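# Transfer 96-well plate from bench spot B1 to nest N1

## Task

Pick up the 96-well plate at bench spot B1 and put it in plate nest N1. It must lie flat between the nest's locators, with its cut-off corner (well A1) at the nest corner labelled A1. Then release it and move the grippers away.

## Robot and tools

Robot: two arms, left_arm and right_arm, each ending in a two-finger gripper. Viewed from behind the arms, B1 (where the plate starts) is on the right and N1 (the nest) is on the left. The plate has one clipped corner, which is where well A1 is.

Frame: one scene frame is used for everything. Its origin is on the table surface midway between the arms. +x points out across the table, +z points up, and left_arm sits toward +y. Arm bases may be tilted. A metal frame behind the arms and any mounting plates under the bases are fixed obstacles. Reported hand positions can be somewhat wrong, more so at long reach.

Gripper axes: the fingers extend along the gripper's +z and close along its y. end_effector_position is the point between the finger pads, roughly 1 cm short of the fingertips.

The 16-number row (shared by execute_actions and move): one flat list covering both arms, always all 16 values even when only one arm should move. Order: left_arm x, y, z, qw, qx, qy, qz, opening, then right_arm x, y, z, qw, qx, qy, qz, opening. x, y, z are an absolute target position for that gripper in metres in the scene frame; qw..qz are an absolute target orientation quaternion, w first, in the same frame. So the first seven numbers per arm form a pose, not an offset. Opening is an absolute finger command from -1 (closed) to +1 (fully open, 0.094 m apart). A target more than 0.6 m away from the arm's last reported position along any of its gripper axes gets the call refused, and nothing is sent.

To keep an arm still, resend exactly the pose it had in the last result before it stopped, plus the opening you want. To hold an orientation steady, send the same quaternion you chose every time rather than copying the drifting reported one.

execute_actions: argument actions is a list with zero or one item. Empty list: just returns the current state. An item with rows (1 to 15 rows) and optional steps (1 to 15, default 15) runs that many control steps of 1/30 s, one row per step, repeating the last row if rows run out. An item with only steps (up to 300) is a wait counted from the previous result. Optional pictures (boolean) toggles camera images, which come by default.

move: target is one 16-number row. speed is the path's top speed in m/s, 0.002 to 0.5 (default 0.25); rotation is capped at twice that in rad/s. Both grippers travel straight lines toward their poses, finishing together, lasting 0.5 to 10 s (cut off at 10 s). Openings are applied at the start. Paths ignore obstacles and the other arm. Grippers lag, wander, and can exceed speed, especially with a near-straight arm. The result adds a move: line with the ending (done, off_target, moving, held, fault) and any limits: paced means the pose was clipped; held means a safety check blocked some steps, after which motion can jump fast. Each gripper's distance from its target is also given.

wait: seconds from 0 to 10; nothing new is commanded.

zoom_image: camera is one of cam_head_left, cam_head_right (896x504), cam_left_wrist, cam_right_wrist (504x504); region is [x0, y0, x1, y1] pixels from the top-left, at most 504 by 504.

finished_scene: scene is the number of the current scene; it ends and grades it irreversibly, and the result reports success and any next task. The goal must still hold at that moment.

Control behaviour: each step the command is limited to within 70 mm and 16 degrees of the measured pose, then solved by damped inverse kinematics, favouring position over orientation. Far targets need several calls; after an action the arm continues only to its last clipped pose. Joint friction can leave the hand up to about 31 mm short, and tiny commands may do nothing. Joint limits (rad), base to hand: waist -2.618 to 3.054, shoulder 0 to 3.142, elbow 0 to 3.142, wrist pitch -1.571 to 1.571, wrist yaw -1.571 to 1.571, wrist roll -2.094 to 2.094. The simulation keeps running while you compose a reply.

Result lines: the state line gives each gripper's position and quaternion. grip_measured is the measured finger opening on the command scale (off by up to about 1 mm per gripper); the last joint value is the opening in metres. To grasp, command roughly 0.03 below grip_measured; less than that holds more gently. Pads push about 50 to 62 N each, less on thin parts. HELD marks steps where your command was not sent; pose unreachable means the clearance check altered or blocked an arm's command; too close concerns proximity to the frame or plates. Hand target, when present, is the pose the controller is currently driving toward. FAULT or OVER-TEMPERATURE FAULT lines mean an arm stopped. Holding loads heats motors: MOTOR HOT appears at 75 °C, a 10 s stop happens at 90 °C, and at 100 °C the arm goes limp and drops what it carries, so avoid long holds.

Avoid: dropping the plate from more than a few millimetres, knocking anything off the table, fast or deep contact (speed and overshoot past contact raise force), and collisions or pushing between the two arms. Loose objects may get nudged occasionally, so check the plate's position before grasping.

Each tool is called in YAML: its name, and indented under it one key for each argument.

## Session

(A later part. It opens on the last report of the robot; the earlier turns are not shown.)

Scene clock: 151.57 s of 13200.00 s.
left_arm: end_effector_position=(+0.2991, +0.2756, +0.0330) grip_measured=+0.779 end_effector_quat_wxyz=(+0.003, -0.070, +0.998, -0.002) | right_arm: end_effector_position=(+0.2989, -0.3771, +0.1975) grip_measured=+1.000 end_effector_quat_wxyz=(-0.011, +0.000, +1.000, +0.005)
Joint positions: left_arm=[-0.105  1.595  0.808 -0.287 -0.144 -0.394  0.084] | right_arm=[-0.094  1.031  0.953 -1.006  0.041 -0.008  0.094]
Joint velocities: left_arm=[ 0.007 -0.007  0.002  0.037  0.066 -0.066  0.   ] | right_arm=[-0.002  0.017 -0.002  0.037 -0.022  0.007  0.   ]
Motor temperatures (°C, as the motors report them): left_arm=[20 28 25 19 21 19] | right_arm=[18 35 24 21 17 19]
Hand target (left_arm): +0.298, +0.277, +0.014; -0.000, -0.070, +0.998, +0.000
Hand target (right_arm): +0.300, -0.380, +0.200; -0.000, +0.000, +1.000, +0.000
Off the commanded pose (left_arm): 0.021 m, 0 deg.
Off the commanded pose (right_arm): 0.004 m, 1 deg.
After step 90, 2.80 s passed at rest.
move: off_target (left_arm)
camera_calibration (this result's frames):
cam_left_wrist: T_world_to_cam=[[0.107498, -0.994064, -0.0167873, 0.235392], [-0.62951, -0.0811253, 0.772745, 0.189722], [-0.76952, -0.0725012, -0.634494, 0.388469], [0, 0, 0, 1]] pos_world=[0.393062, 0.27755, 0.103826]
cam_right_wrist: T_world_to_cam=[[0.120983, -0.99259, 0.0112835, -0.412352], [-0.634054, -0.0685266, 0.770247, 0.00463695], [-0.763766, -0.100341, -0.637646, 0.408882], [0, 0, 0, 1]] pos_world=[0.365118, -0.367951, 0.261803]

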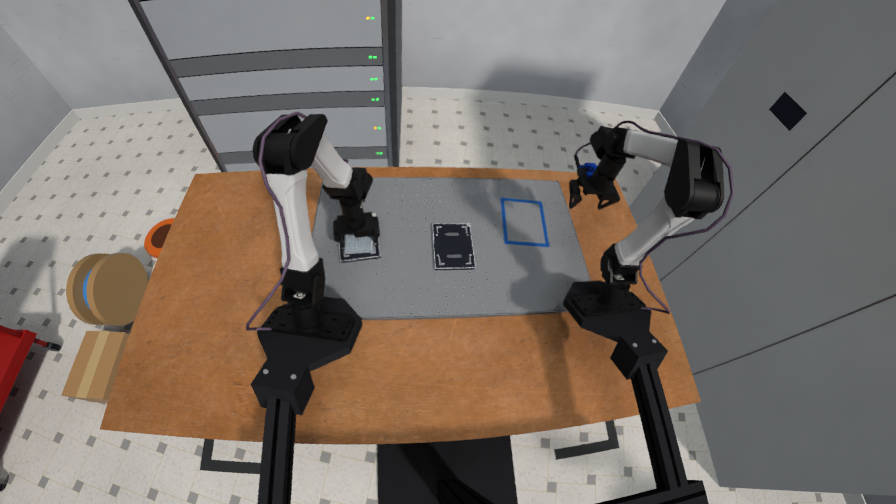

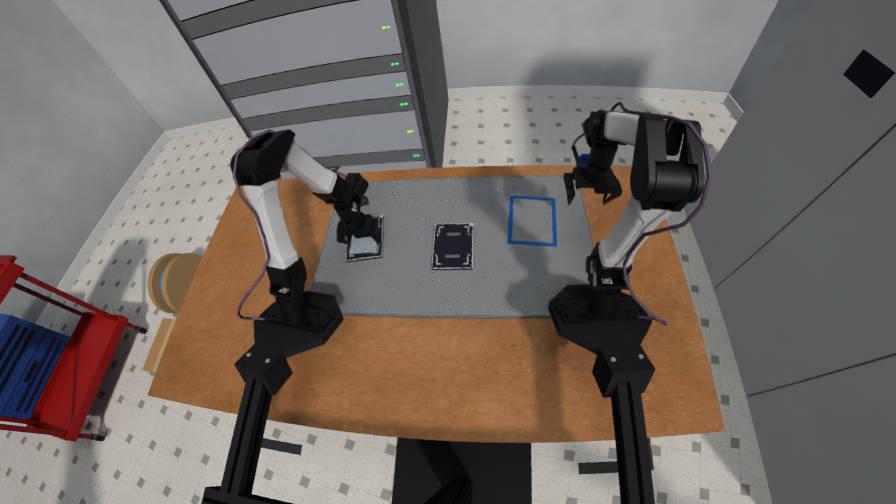

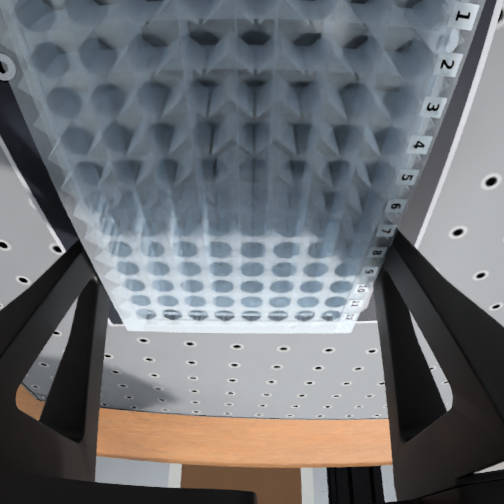

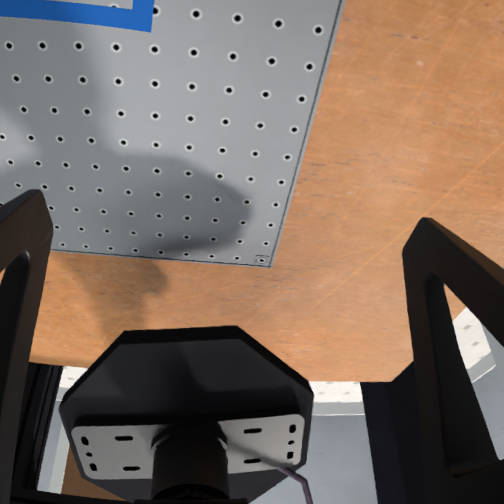

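move:
  target: [0.312,0.277,0.04,0,-0.09,0.9959,0,0.73,0.3,-0.38,0.2,0,0,1,0,1]
  speed: 0.015

move:
  target: [0.303,0.277,0.005,0,-0.09,0.9959,0,0.73,0.3,-0.38,0.2,0,0,1,0,1]
  speed: 0.015

zoom_image:
  camera: "cam_head_left"
  region: [310, 190, 410, 280]

zoom_image:
  camera: "cam_head_right"
  region: [320, 190, 420, 280]

Scene clock: 157.37 s of 13200.00 s.
left_arm: end_effector_position=(+0.3024, +0.2746, +0.0396) grip_measured=+0.779 end_effector_quat_wxyz=(-0.008, -0.077, +0.997, -0.002) | right_arm: end_effector_position=(+0.2989, -0.3771, +0.1975) grip_measured=+1.000 end_effector_quat_wxyz=(-0.011, +0.000, +1.000, +0.005)
Joint positions: left_arm=[-0.105  1.59   0.847 -0.352 -0.137 -0.41   0.084] | right_arm=[-0.094  1.031  0.953 -1.006  0.041 -0.008  0.094]
Joint velocities: left_arm=[-0.032  0.012  0.007 -0.081 -0.037 -0.037  0.   ] | right_arm=[-0.002  0.002 -0.012 -0.037 -0.051  0.037  0.   ]
Motor temperatures (°C, as the motors report them): left_arm=[20 27 25 20 21 19] | right_arm=[18 34 24 21 17 19]
Hand target (left_arm): +0.312, +0.277, +0.040; +0.000, -0.090, +0.996, -0.000
Hand target (right_arm): +0.300, -0.380, +0.200; -0.000, +0.000, +1.000, +0.000
Off the commanded pose (left_arm): 0.010 m, 2 deg.
Off the commanded pose (right_arm): 0.004 m, 1 deg.
After step 90, 1.23 s passed at rest.
move: done
camera_calibration (this result's frames):
cam_left_wrist: T_world_to_cam=[[0.120159, -0.992584, -0.0183902, 0.230008], [-0.612062, -0.0886537, 0.785825, 0.182972], [-0.781628, -0.0831682, -0.618175, 0.401066], [0, 0, 0, 1]] pos_world=[0.397837, 0.277879, 0.108375]
cam_right_wrist: T_world_to_cam=[[0.120983, -0.99259, 0.0112835, -0.412352], [-0.634054, -0.0685266, 0.770247, 0.00463695], [-0.763766, -0.100341, -0.637646, 0.408882], [0, 0, 0, 1]] pos_world=[0.365118, -0.367951, 0.261803]

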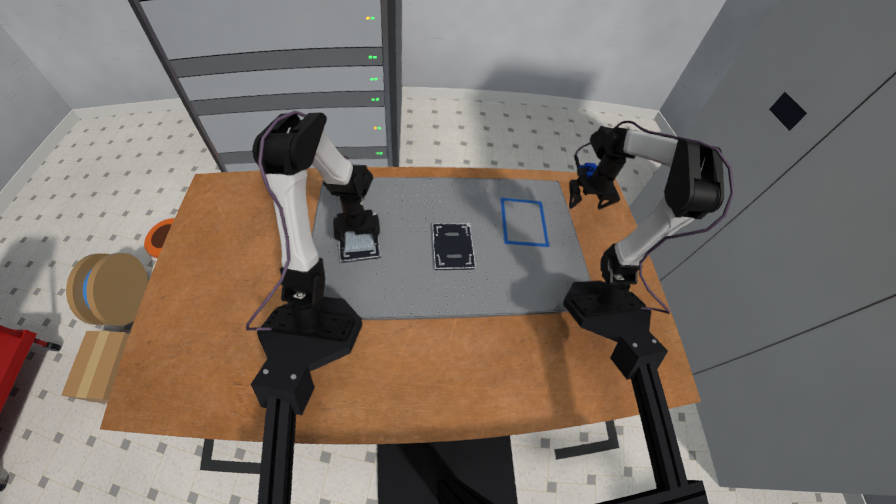

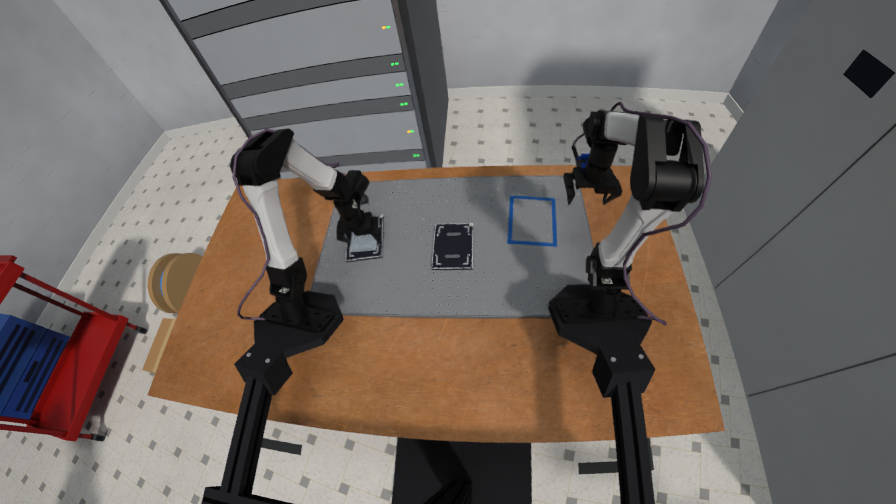

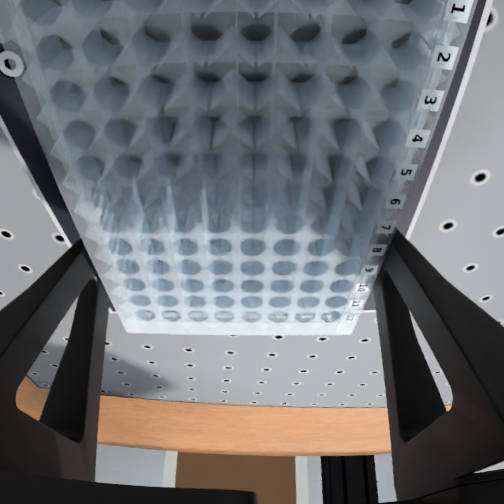

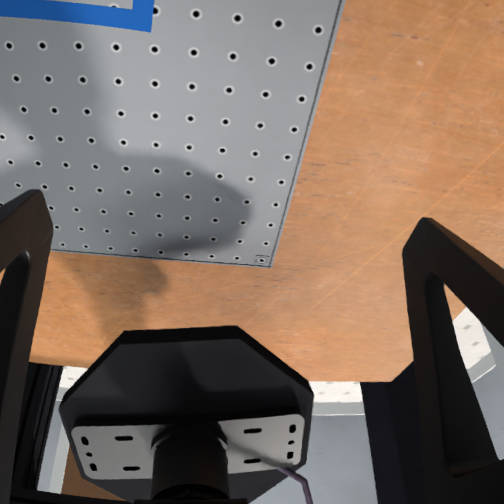

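Scene clock: 159.90 s of 13200.00 s.
left_arm: end_effector_position=(+0.3019, +0.2749, +0.0331) grip_measured=+0.779 end_effector_quat_wxyz=(-0.010, -0.076, +0.997, -0.003) | right_arm: end_effector_position=(+0.2989, -0.3771, +0.1975) grip_measured=+1.000 end_effector_quat_wxyz=(-0.011, +0.000, +1.000, +0.005)
Joint positions: left_arm=[-0.098  1.613  0.847 -0.332 -0.131 -0.403  0.084] | right_arm=[-0.094  1.031  0.953 -1.006  0.041 -0.008  0.094]
Joint velocities: left_arm=[ 0.017 -0.012  0.002 -0.022 -0.066  0.007  0.   ] | right_arm=[-0.002 -0.007 -0.002 -0.007 -0.022 -0.037  0.   ]
Motor temperatures (°C, as the motors report them): left_arm=[20 27 24 20 21 19] | right_arm=[18 34 24 21 17 19]
Hand target (left_arm): +0.301, +0.278, +0.009; -0.002, -0.090, +0.996, +0.000
Hand target (right_arm): +0.300, -0.380, +0.200; -0.000, +0.000, +1.000, +0.000
Off the commanded pose (left_arm): 0.028 m, 2 deg.
Off the commanded pose (right_arm): 0.004 m, 1 deg.
move: off_target (left_arm)
camera_calibration (this result's frames):
cam_left_wrist: T_world_to_cam=[[0.118165, -0.992864, -0.0160678, 0.230795], [-0.608284, -0.0851651, 0.789137, 0.185536], [-0.784874, -0.0834742, -0.614007, 0.397589], [0, 0, 0, 1]] pos_world=[0.397644, 0.278138, 0.101417]
cam_right_wrist: T_world_to_cam=[[0.120983, -0.99259, 0.0112835, -0.412352], [-0.634054, -0.0685266, 0.770247, 0.00463695], [-0.763766, -0.100341, -0.637646, 0.408882], [0, 0, 0, 1]] pos_world=[0.365118, -0.367951, 0.261803]

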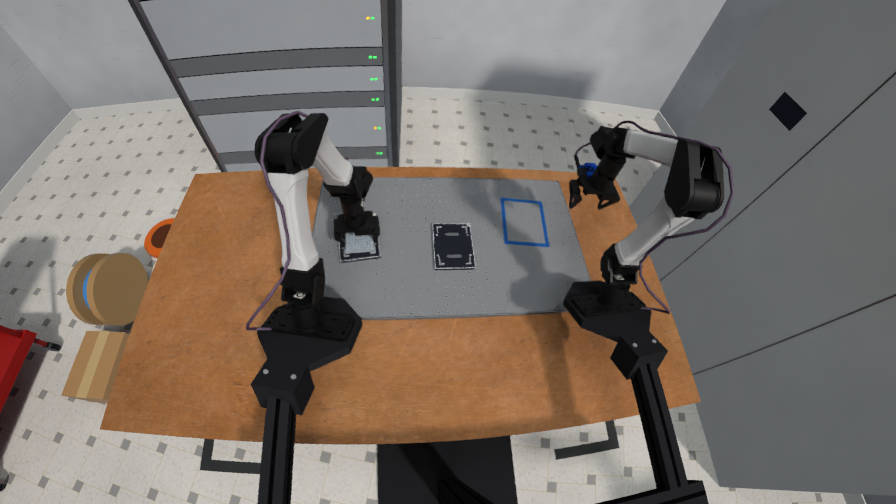

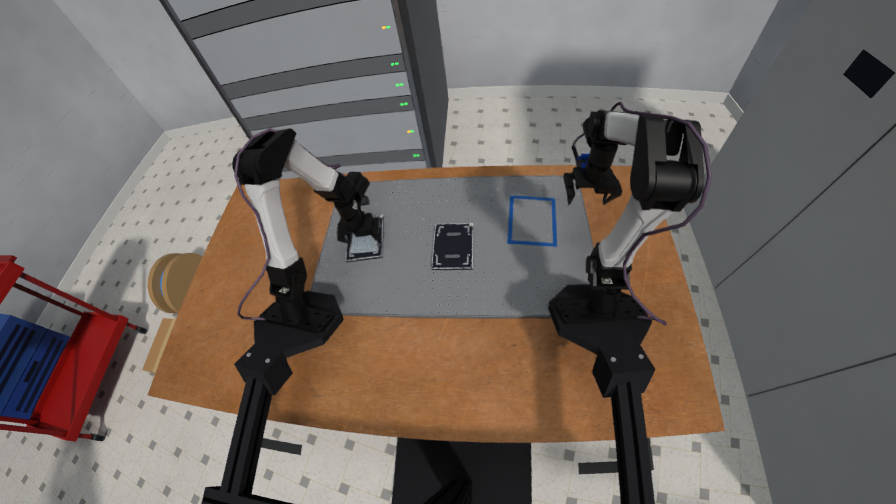

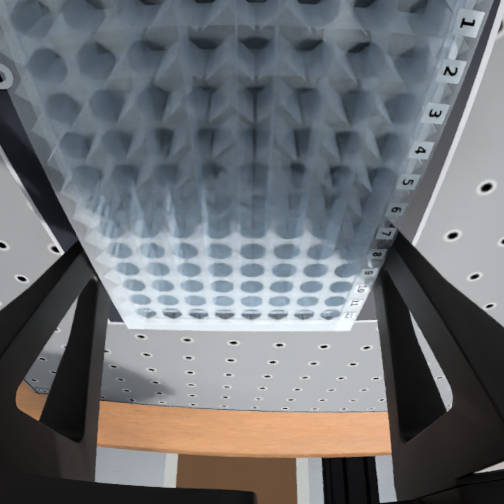

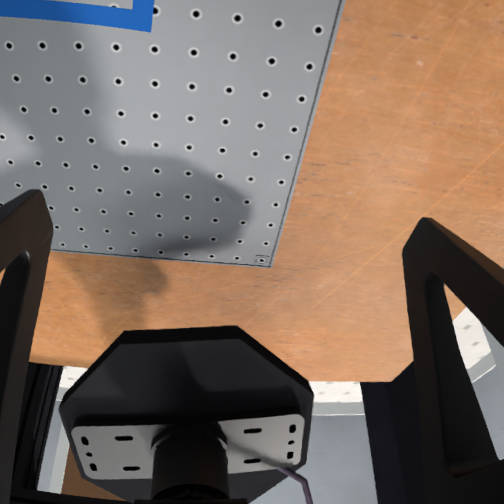

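Region (310, 190, 410, 280) of cam_head_left's 896x504 image, scaled by 5.040, with more detail than that image has; it fills the top 454 rows of this view, and the rest is white.

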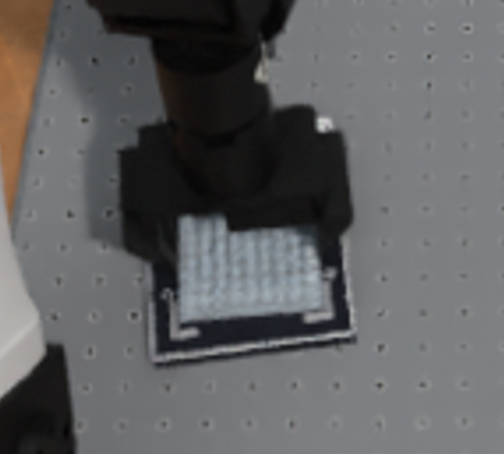

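Region (320, 190, 420, 280) of cam_head_right's 896x504 image, scaled by 5.040, with more detail than that image has; it fills the top 454 rows of this view, and the rest is white.

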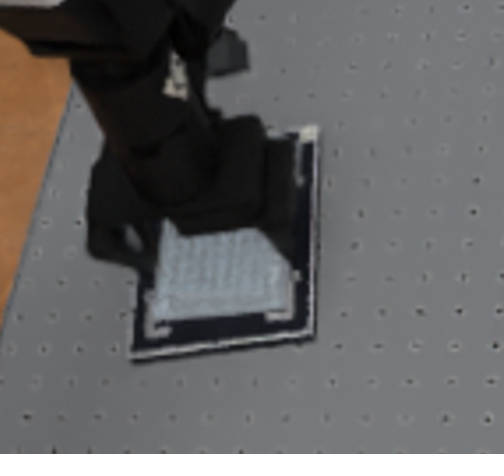

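move:
  target: [0.302,0.288,0.045,0,-0.09,0.9959,0,0.73,0.3,-0.38,0.2,0,0,1,0,1]
  speed: 0.015

move:
  target: [0.302,0.282,0.005,0,-0.09,0.9959,0,0.73,0.3,-0.38,0.2,0,0,1,0,1]
  speed: 0.015

zoom_image:
  camera: "cam_head_left"
  region: [310, 190, 410, 280]

zoom_image:
  camera: "cam_head_right"
  region: [320, 190, 420, 280]

Scene clock: 168.47 s of 13200.00 s.
left_arm: end_effector_position=(+0.3053, +0.2830, +0.0433) grip_measured=+0.779 end_effector_quat_wxyz=(-0.001, -0.086, +0.996, -0.004) | right_arm: end_effector_position=(+0.2989, -0.3771, +0.1975) grip_measured=+1.000 end_effector_quat_wxyz=(-0.011, +0.000, +1.000, +0.005)
Joint positions: left_arm=[-0.074  1.565  0.836 -0.347 -0.122 -0.4    0.084] | right_arm=[-0.094  1.031  0.953 -1.006  0.041 -0.008  0.094]
Joint velocities: left_arm=[-0.022  0.002  0.007  0.022  0.066 -0.007 -0.   ] | right_arm=[-0.022  0.007  0.022 -0.051 -0.022 -0.022  0.   ]
Motor temperatures (°C, as the motors report them): left_arm=[20 26 24 21 21 19] | right_arm=[18 34 24 21 17 19]
Hand target (left_arm): +0.302, +0.288, +0.045; +0.000, -0.090, +0.996, -0.000
Hand target (right_arm): +0.300, -0.380, +0.200; -0.000, +0.000, +1.000, +0.000
Off the commanded pose (left_arm): 0.006 m, 1 deg.
Off the commanded pose (right_arm): 0.004 m, 1 deg.
After step 90, 4.17 s passed at rest.
move: done
camera_calibration (this result's frames):
cam_left_wrist: T_world_to_cam=[[0.138784, -0.990247, -0.0122372, 0.231393], [-0.620897, -0.0966323, 0.777913, 0.187837], [-0.771509, -0.100364, -0.628253, 0.408489], [0, 0, 0, 1]] pos_world=[0.399666, 0.288285, 0.113345]
cam_right_wrist: T_world_to_cam=[[0.120983, -0.99259, 0.0112835, -0.412352], [-0.634054, -0.0685266, 0.770247, 0.00463695], [-0.763766, -0.100341, -0.637646, 0.408882], [0, 0, 0, 1]] pos_world=[0.365118, -0.367951, 0.261803]

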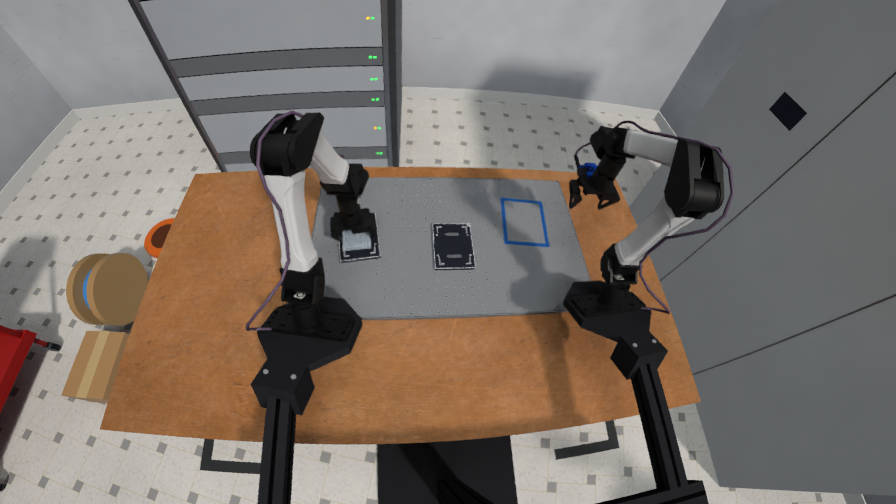

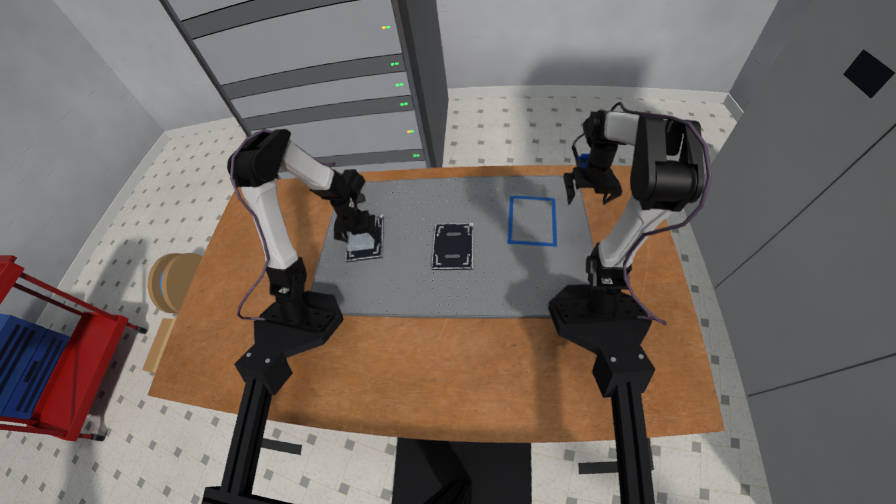

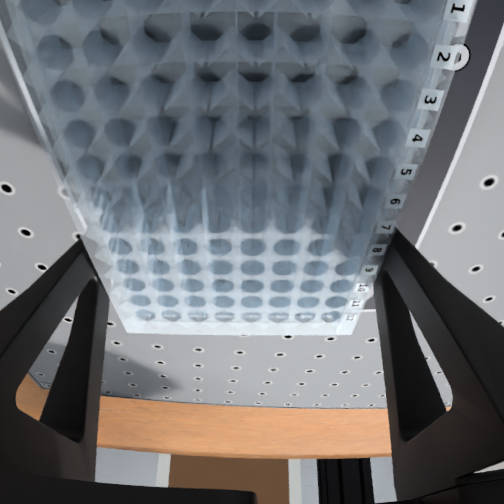

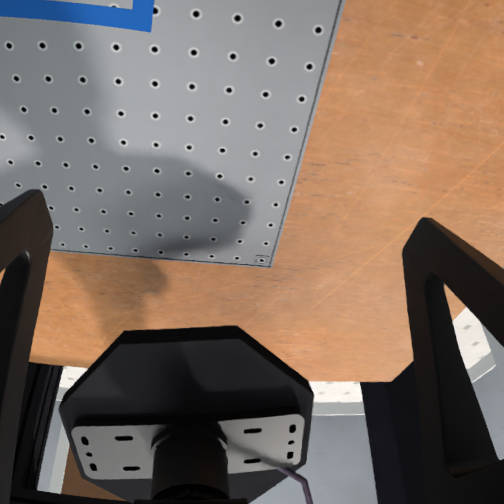

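Scene clock: 171.27 s of 13200.00 s.
left_arm: end_effector_position=(+0.3043, +0.2826, +0.0338) grip_measured=+0.779 end_effector_quat_wxyz=(-0.002, -0.086, +0.996, +0.002) | right_arm: end_effector_position=(+0.2989, -0.3771, +0.1975) grip_measured=+1.000 end_effector_quat_wxyz=(-0.011, +0.000, +1.000, +0.005)
Joint positions: left_arm=[-0.078  1.602  0.836 -0.317 -0.134 -0.404  0.084] | right_arm=[-0.094  1.031  0.953 -1.006  0.041 -0.008  0.094]
Joint velocities: left_arm=[-0.027  0.002  0.002 -0.066 -0.051 -0.022 -0.   ] | right_arm=[-0.002 -0.002 -0.012 -0.066  0.007  0.007  0.   ]
Motor temperatures (°C, as the motors report them): left_arm=[20 26 24 21 21 19] | right_arm=[18 34 24 21 17 19]
Hand target (left_arm): +0.299, +0.283, +0.009; -0.002, -0.090, +0.996, +0.001
Hand target (right_arm): +0.300, -0.380, +0.200; -0.000, +0.000, +1.000, +0.000
Off the commanded pose (left_arm): 0.029 m, 1 deg.
Off the commanded pose (right_arm): 0.004 m, 1 deg.
move: off_target (left_arm)
camera_calibration (this result's frames):
cam_left_wrist: T_world_to_cam=[[0.138704, -0.99004, -0.0241074, 0.231446], [-0.618198, -0.105575, 0.7789, 0.196247], [-0.773688, -0.0931332, -0.626684, 0.400366], [0, 0, 0, 1]] pos_world=[0.398975, 0.287147, 0.103626]
cam_right_wrist: T_world_to_cam=[[0.120983, -0.99259, 0.0112835, -0.412352], [-0.634054, -0.0685266, 0.770247, 0.00463695], [-0.763766, -0.100341, -0.637646, 0.408882], [0, 0, 0, 1]] pos_world=[0.365118, -0.367951, 0.261803]

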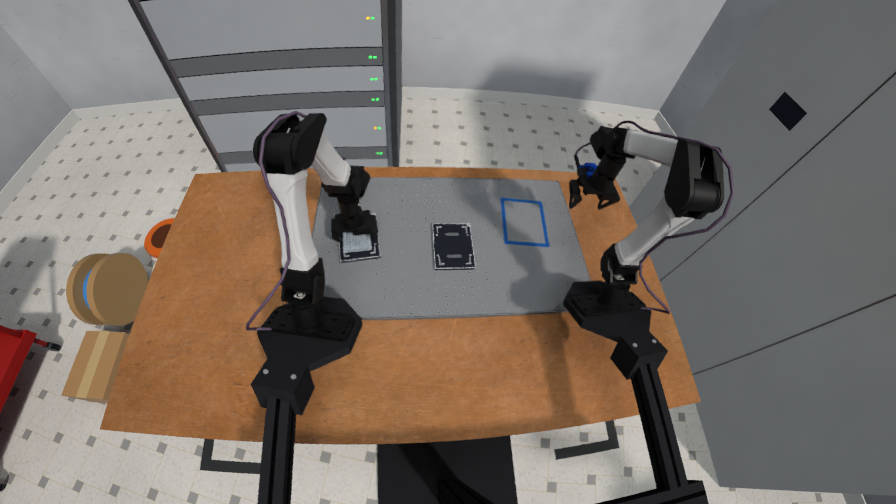

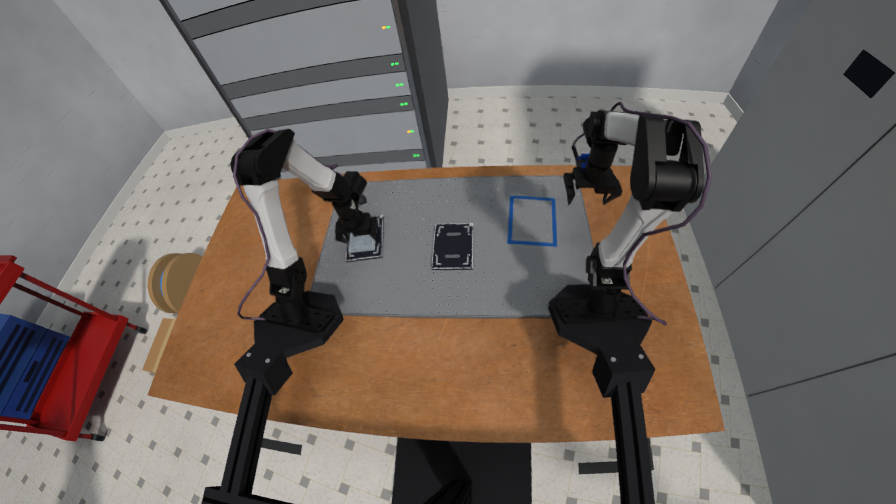

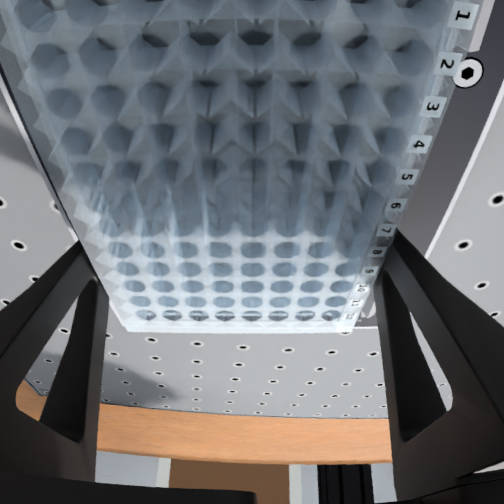

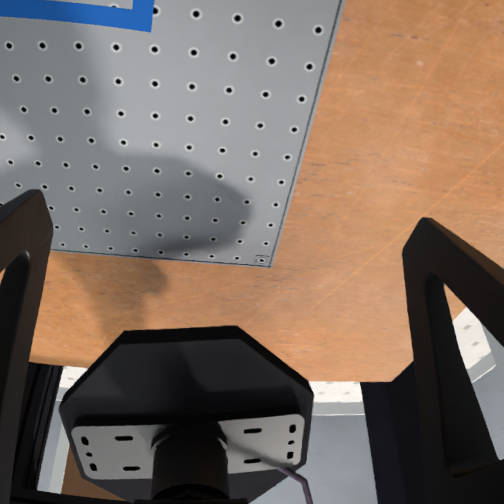

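Region (310, 190, 410, 280) of cam_head_left's 896x504 image, scaled by 5.040, with more detail than that image has; it fills the top 454 rows of this view, and the rest is white.

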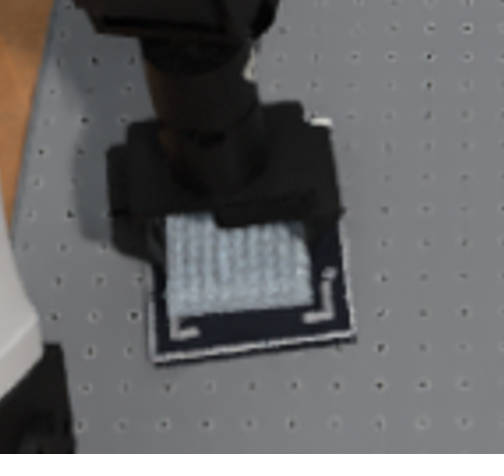

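Region (320, 190, 420, 280) of cam_head_right's 896x504 image, scaled by 5.040, with more detail than that image has; it fills the top 454 rows of this view, and the rest is white.

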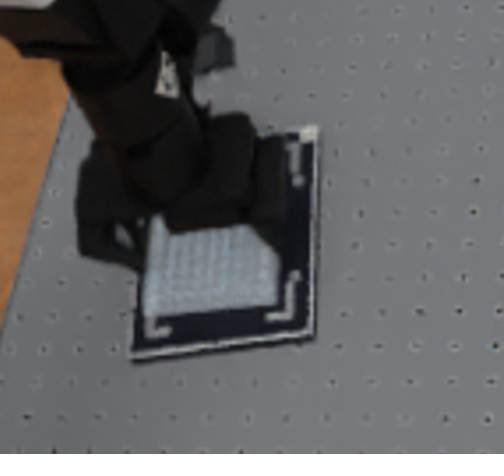

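move:
  target: [0.302,0.268,0.02,0,-0.09,0.9959,0,0.73,0.3,-0.38,0.2,0,0,1,0,1]
  speed: 0.005

zoom_image:
  camera: "cam_head_left"
  region: [310, 190, 410, 280]

zoom_image:
  camera: "cam_head_right"
  region: [320, 190, 420, 280]

Scene clock: 182.77 s of 13200.00 s.
left_arm: end_effector_position=(+0.3042, +0.2813, +0.0349) grip_measured=+0.779 end_effector_quat_wxyz=(+0.004, -0.088, +0.996, +0.018) | right_arm: end_effector_position=(+0.2989, -0.3771, +0.1975) grip_measured=+1.000 end_effector_quat_wxyz=(-0.011, +0.000, +1.000, +0.005)
Joint positions: left_arm=[-0.105  1.602  0.836 -0.318 -0.182 -0.431  0.084] | right_arm=[-0.094  1.031  0.953 -1.006  0.041 -0.008  0.094]
Joint velocities: left_arm=[ 0.017 -0.012  0.007  0.022 -0.007 -0.007 -0.   ] | right_arm=[-0.002  0.002  0.002 -0.051 -0.037 -0.022  0.   ]
Motor temperatures (°C, as the motors report them): left_arm=[20 25 24 21 21 19] | right_arm=[18 33 24 21 17 19]
Hand target (left_arm): +0.301, +0.269, +0.021; -0.001, -0.090, +0.996, +0.001
Hand target (right_arm): +0.300, -0.380, +0.200; -0.000, +0.000, +1.000, +0.000
Off the commanded pose (left_arm): 0.020 m, 2 deg.
Off the commanded pose (right_arm): 0.004 m, 1 deg.
After step 90, 4.23 s passed at rest.
move: off_target (left_arm)
camera_calibration (this result's frames):
cam_left_wrist: T_world_to_cam=[[0.142312, -0.988246, -0.0558256, 0.229679], [-0.62573, -0.133522, 0.768527, 0.205719], [-0.766948, -0.074439, -0.637377, 0.393841], [0, 0, 0, 1]] pos_world=[0.398094, 0.283765, 0.105746]
cam_right_wrist: T_world_to_cam=[[0.120983, -0.99259, 0.0112835, -0.412352], [-0.634054, -0.0685266, 0.770247, 0.00463695], [-0.763766, -0.100341, -0.637646, 0.408882], [0, 0, 0, 1]] pos_world=[0.365118, -0.367951, 0.261803]

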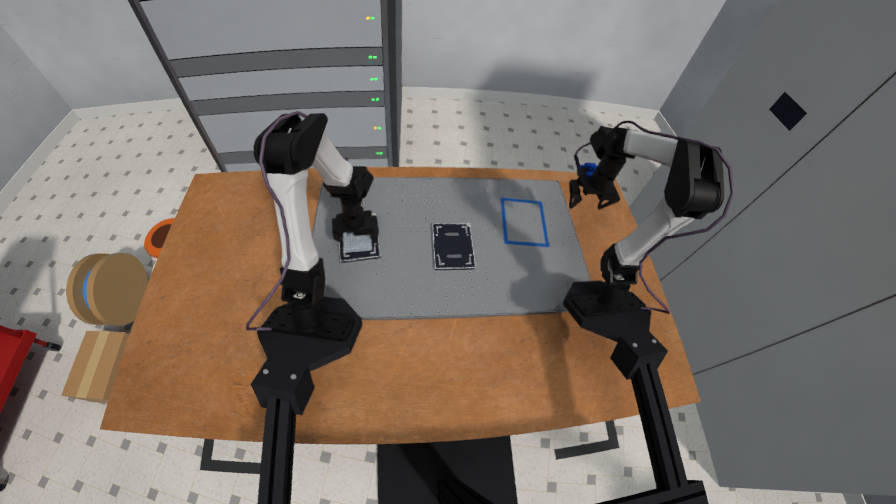

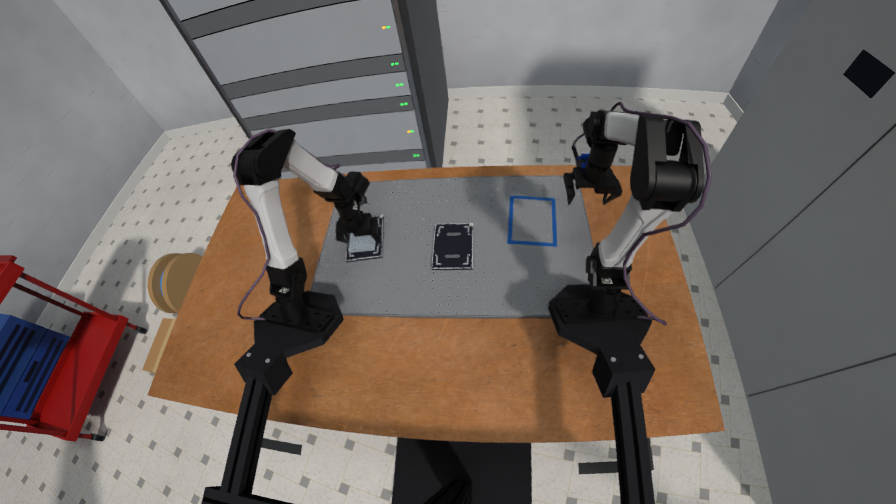

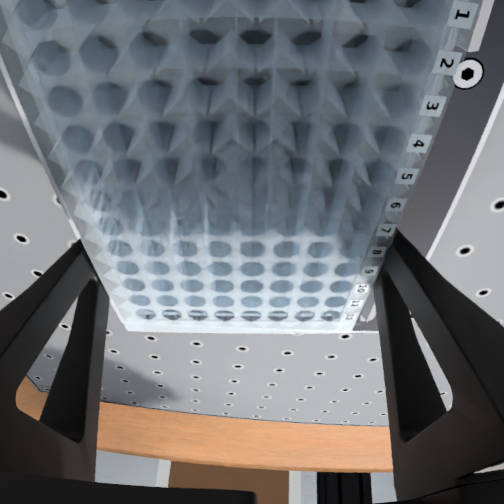

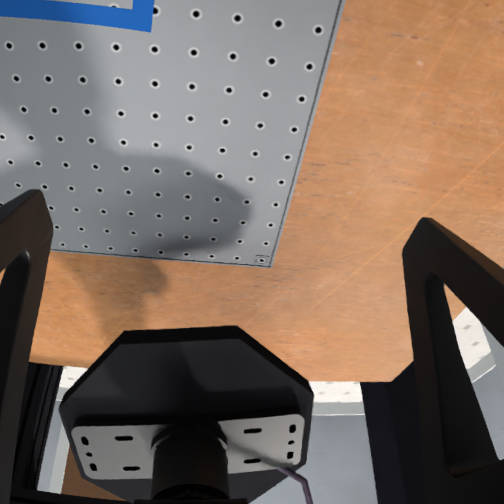

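Region (310, 190, 410, 280) of cam_head_left's 896x504 image, scaled by 5.040, with more detail than that image has; it fills the top 454 rows of this view, and the rest is white.

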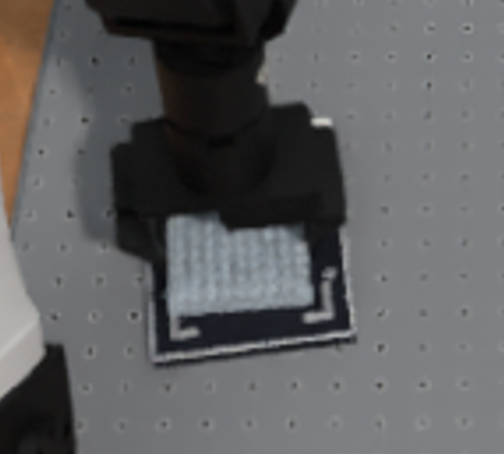

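Region (320, 190, 420, 280) of cam_head_right's 896x504 image, scaled by 5.040, with more detail than that image has; it fills the top 454 rows of this view, and the rest is white.

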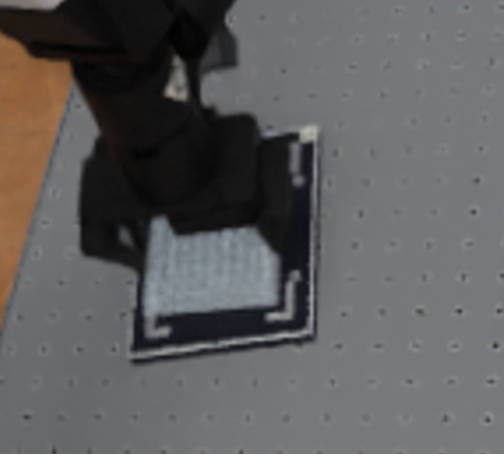

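move:
  target: [0.300,0.272,0.05,0,-0.09,0.9959,0,0.73,0.3,-0.38,0.2,0,0,1,0,1]
  speed: 0.015

zoom_image:
  camera: "cam_head_left"
  region: [310, 190, 410, 280]

Scene clock: 187.07 s of 13200.00 s.
left_arm: end_effector_position=(+0.3038, +0.2755, +0.0461) grip_measured=+0.779 end_effector_quat_wxyz=(+0.004, -0.090, +0.996, +0.005) | right_arm: end_effector_position=(+0.2989, -0.3771, +0.1975) grip_measured=+1.000 end_effector_quat_wxyz=(-0.011, +0.000, +1.000, +0.005)
Joint positions: left_arm=[-0.116  1.56   0.836 -0.353 -0.164 -0.445  0.084] | right_arm=[-0.094  1.031  0.953 -1.006  0.041 -0.008  0.094]
Joint velocities: left_arm=[ 0.007 -0.002 -0.012 -0.066 -0.051 -0.007  0.   ] | right_arm=[ 0.007 -0.017  0.002  0.022  0.037 -0.125  0.   ]
Motor temperatures (°C, as the motors report them): left_arm=[20 25 24 21 21 19] | right_arm=[18 33 24 21 17 19]
Hand target (left_arm): +0.300, +0.272, +0.050; -0.000, -0.090, +0.996, +0.000
Hand target (right_arm): +0.300, -0.380, +0.200; -0.000, +0.000, +1.000, +0.000
Off the commanded pose (left_arm): 0.006 m, 1 deg.
Off the commanded pose (right_arm): 0.004 m, 1 deg.
move: done
camera_calibration (this result's frames):
cam_left_wrist: T_world_to_cam=[[0.147536, -0.988576, -0.0308379, 0.222003], [-0.626891, -0.117583, 0.770183, 0.191973], [-0.76501, -0.0942979, -0.637077, 0.40517], [0, 0, 0, 1]] pos_world=[0.397552, 0.280246, 0.117116]
cam_right_wrist: T_world_to_cam=[[0.120983, -0.99259, 0.0112835, -0.412352], [-0.634054, -0.0685266, 0.770247, 0.00463695], [-0.763766, -0.100341, -0.637646, 0.408882], [0, 0, 0, 1]] pos_world=[0.365118, -0.367951, 0.261803]

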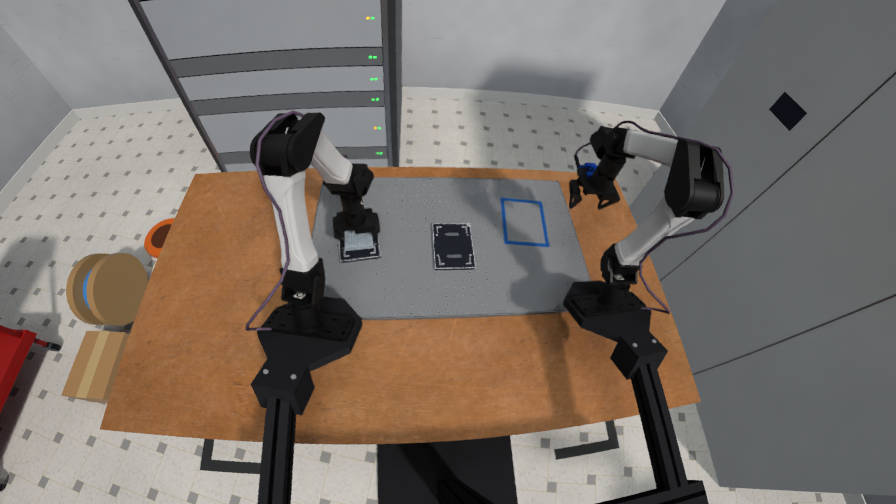

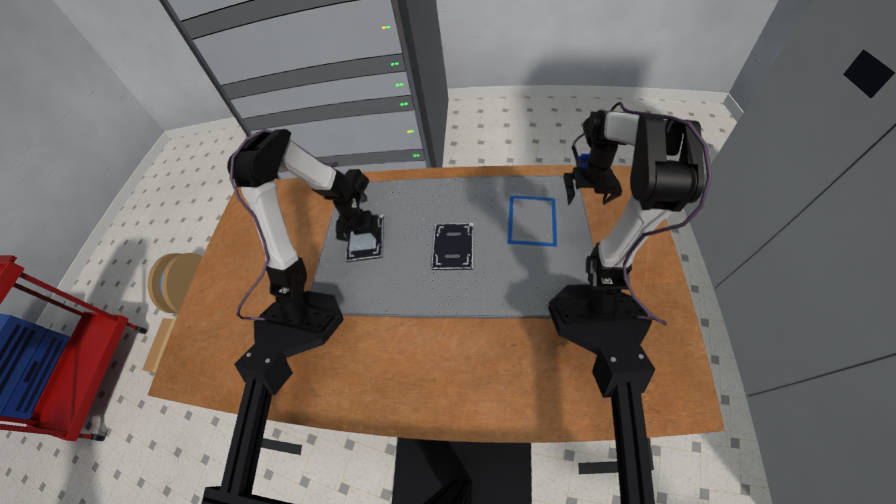

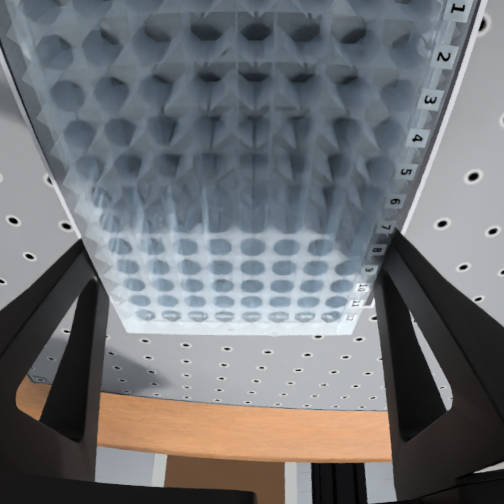

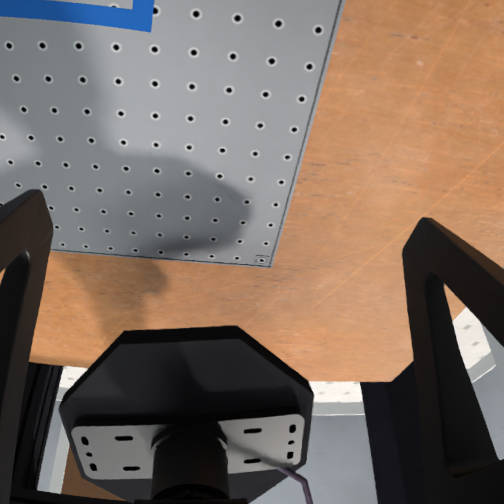

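Region (310, 190, 410, 280) of cam_head_left's 896x504 image, scaled by 5.040, with more detail than that image has; it fills the top 454 rows of this view, and the rest is white.

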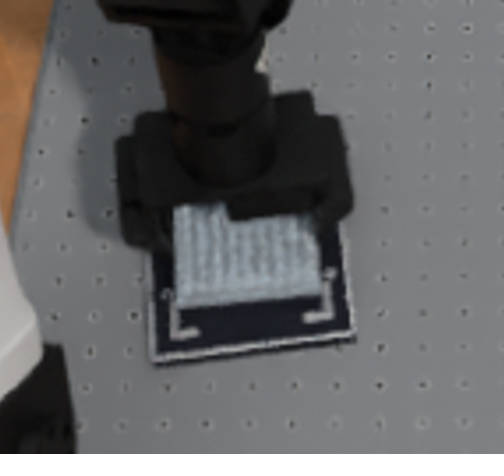

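move:
  target: [0.296,0.279,0.005,0,-0.09,0.9959,0,0.73,0.3,-0.38,0.2,0,0,1,0,1]
  speed: 0.012

zoom_image:
  camera: "cam_head_left"
  region: [310, 190, 410, 280]

zoom_image:
  camera: "cam_head_right"
  region: [320, 190, 420, 280]

Scene clock: 195.73 s of 13200.00 s.
left_arm: end_effector_position=(+0.3053, +0.2729, +0.0343) grip_measured=+0.779 end_effector_quat_wxyz=(+0.008, -0.089, +0.996, -0.010) | right_arm: end_effector_position=(+0.2989, -0.3771, +0.1975) grip_measured=+1.000 end_effector_quat_wxyz=(-0.011, +0.000, +1.000, +0.005)
Joint positions: left_arm=[-0.101  1.597  0.822 -0.284 -0.13  -0.428  0.084] | right_arm=[-0.094  1.031  0.953 -1.006  0.041 -0.008  0.094]
Joint velocities: left_arm=[ 0.002 -0.002  0.002 -0.037 -0.066  0.022  0.002] | right_arm=[ 0.002 -0.012  0.002  0.037 -0.066 -0.022  0.   ]
Motor temperatures (°C, as the motors report them): left_arm=[20 26 24 20 21 19] | right_arm=[18 33 24 21 17 19]
Hand target (left_arm): +0.293, +0.280, +0.009; -0.002, -0.090, +0.996, +0.000
Hand target (right_arm): +0.300, -0.380, +0.200; -0.000, +0.000, +1.000, +0.000
Off the commanded pose (left_arm): 0.031 m, 1 deg.
Off the commanded pose (right_arm): 0.004 m, 1 deg.
After step 90, 1.97 s passed at rest.
move: off_target (left_arm)
camera_calibration (this result's frames):
cam_left_wrist: T_world_to_cam=[[0.145892, -0.9893, 0.000434908, 0.218419], [-0.634466, -0.0932272, 0.767308, 0.197469], [-0.759058, -0.11222, -0.641279, 0.401772], [0, 0, 0, 1]] pos_world=[0.39839, 0.279578, 0.106033]
cam_right_wrist: T_world_to_cam=[[0.120983, -0.99259, 0.0112835, -0.412352], [-0.634054, -0.0685266, 0.770247, 0.00463695], [-0.763766, -0.100341, -0.637646, 0.408882], [0, 0, 0, 1]] pos_world=[0.365118, -0.367951, 0.261803]

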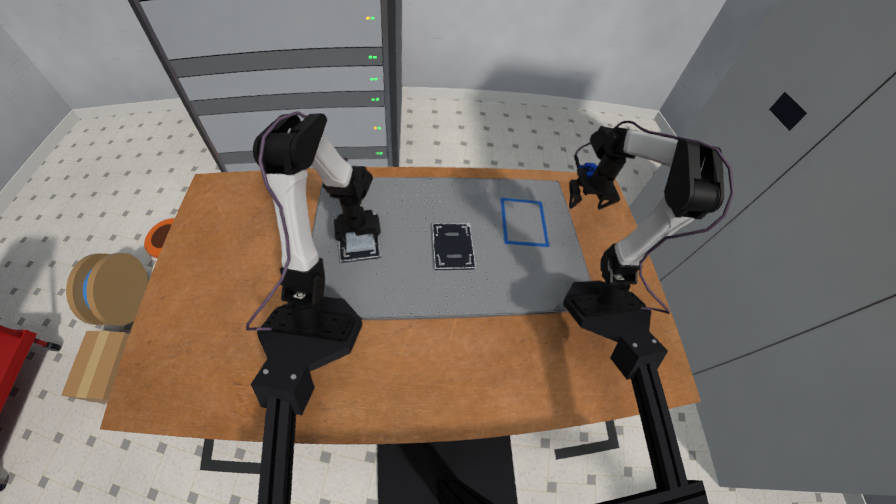

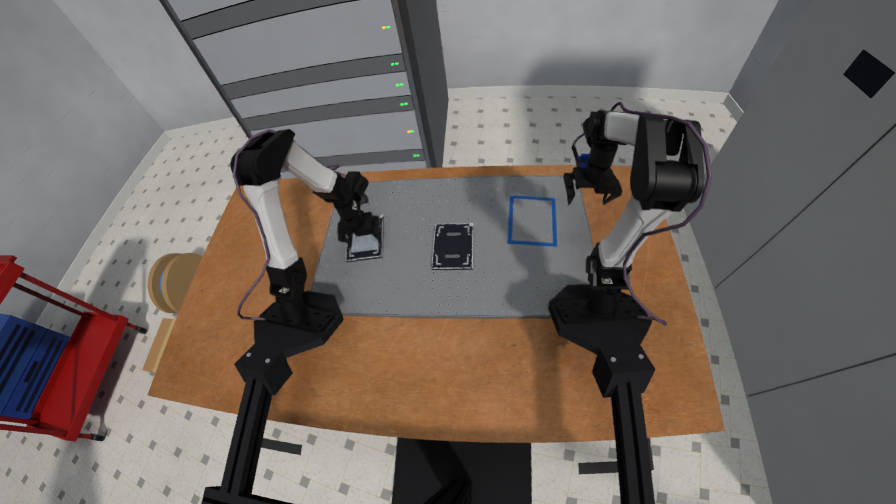

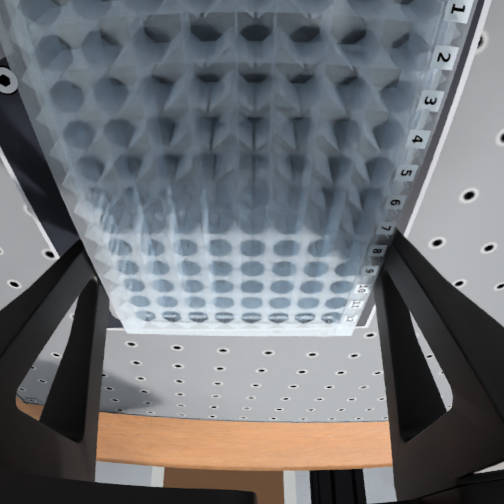

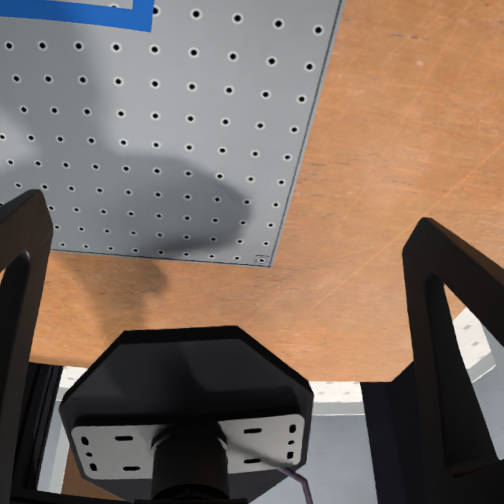

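Region (310, 190, 410, 280) of cam_head_left's 896x504 image, scaled by 5.040, with more detail than that image has; it fills the top 454 rows of this view, and the rest is white.

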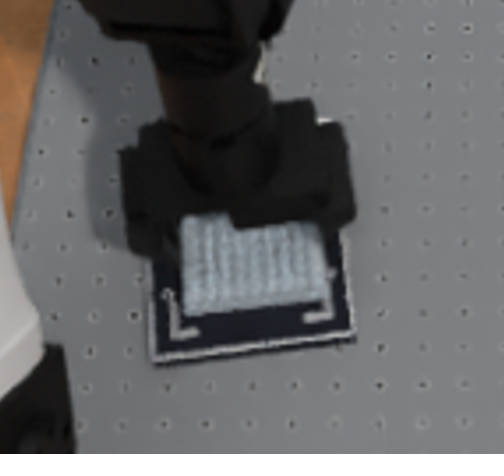

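Region (320, 190, 420, 280) of cam_head_right's 896x504 image, scaled by 5.040, with more detail than that image has; it fills the top 454 rows of this view, and the rest is white.

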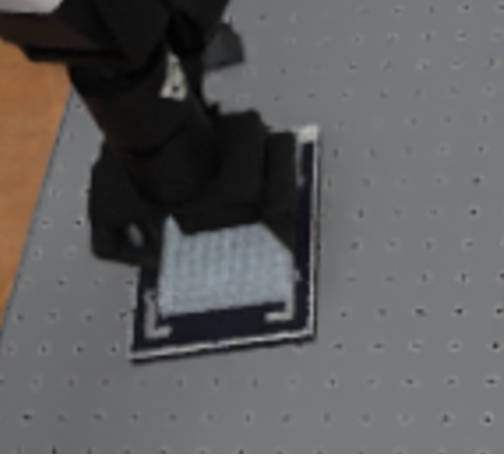

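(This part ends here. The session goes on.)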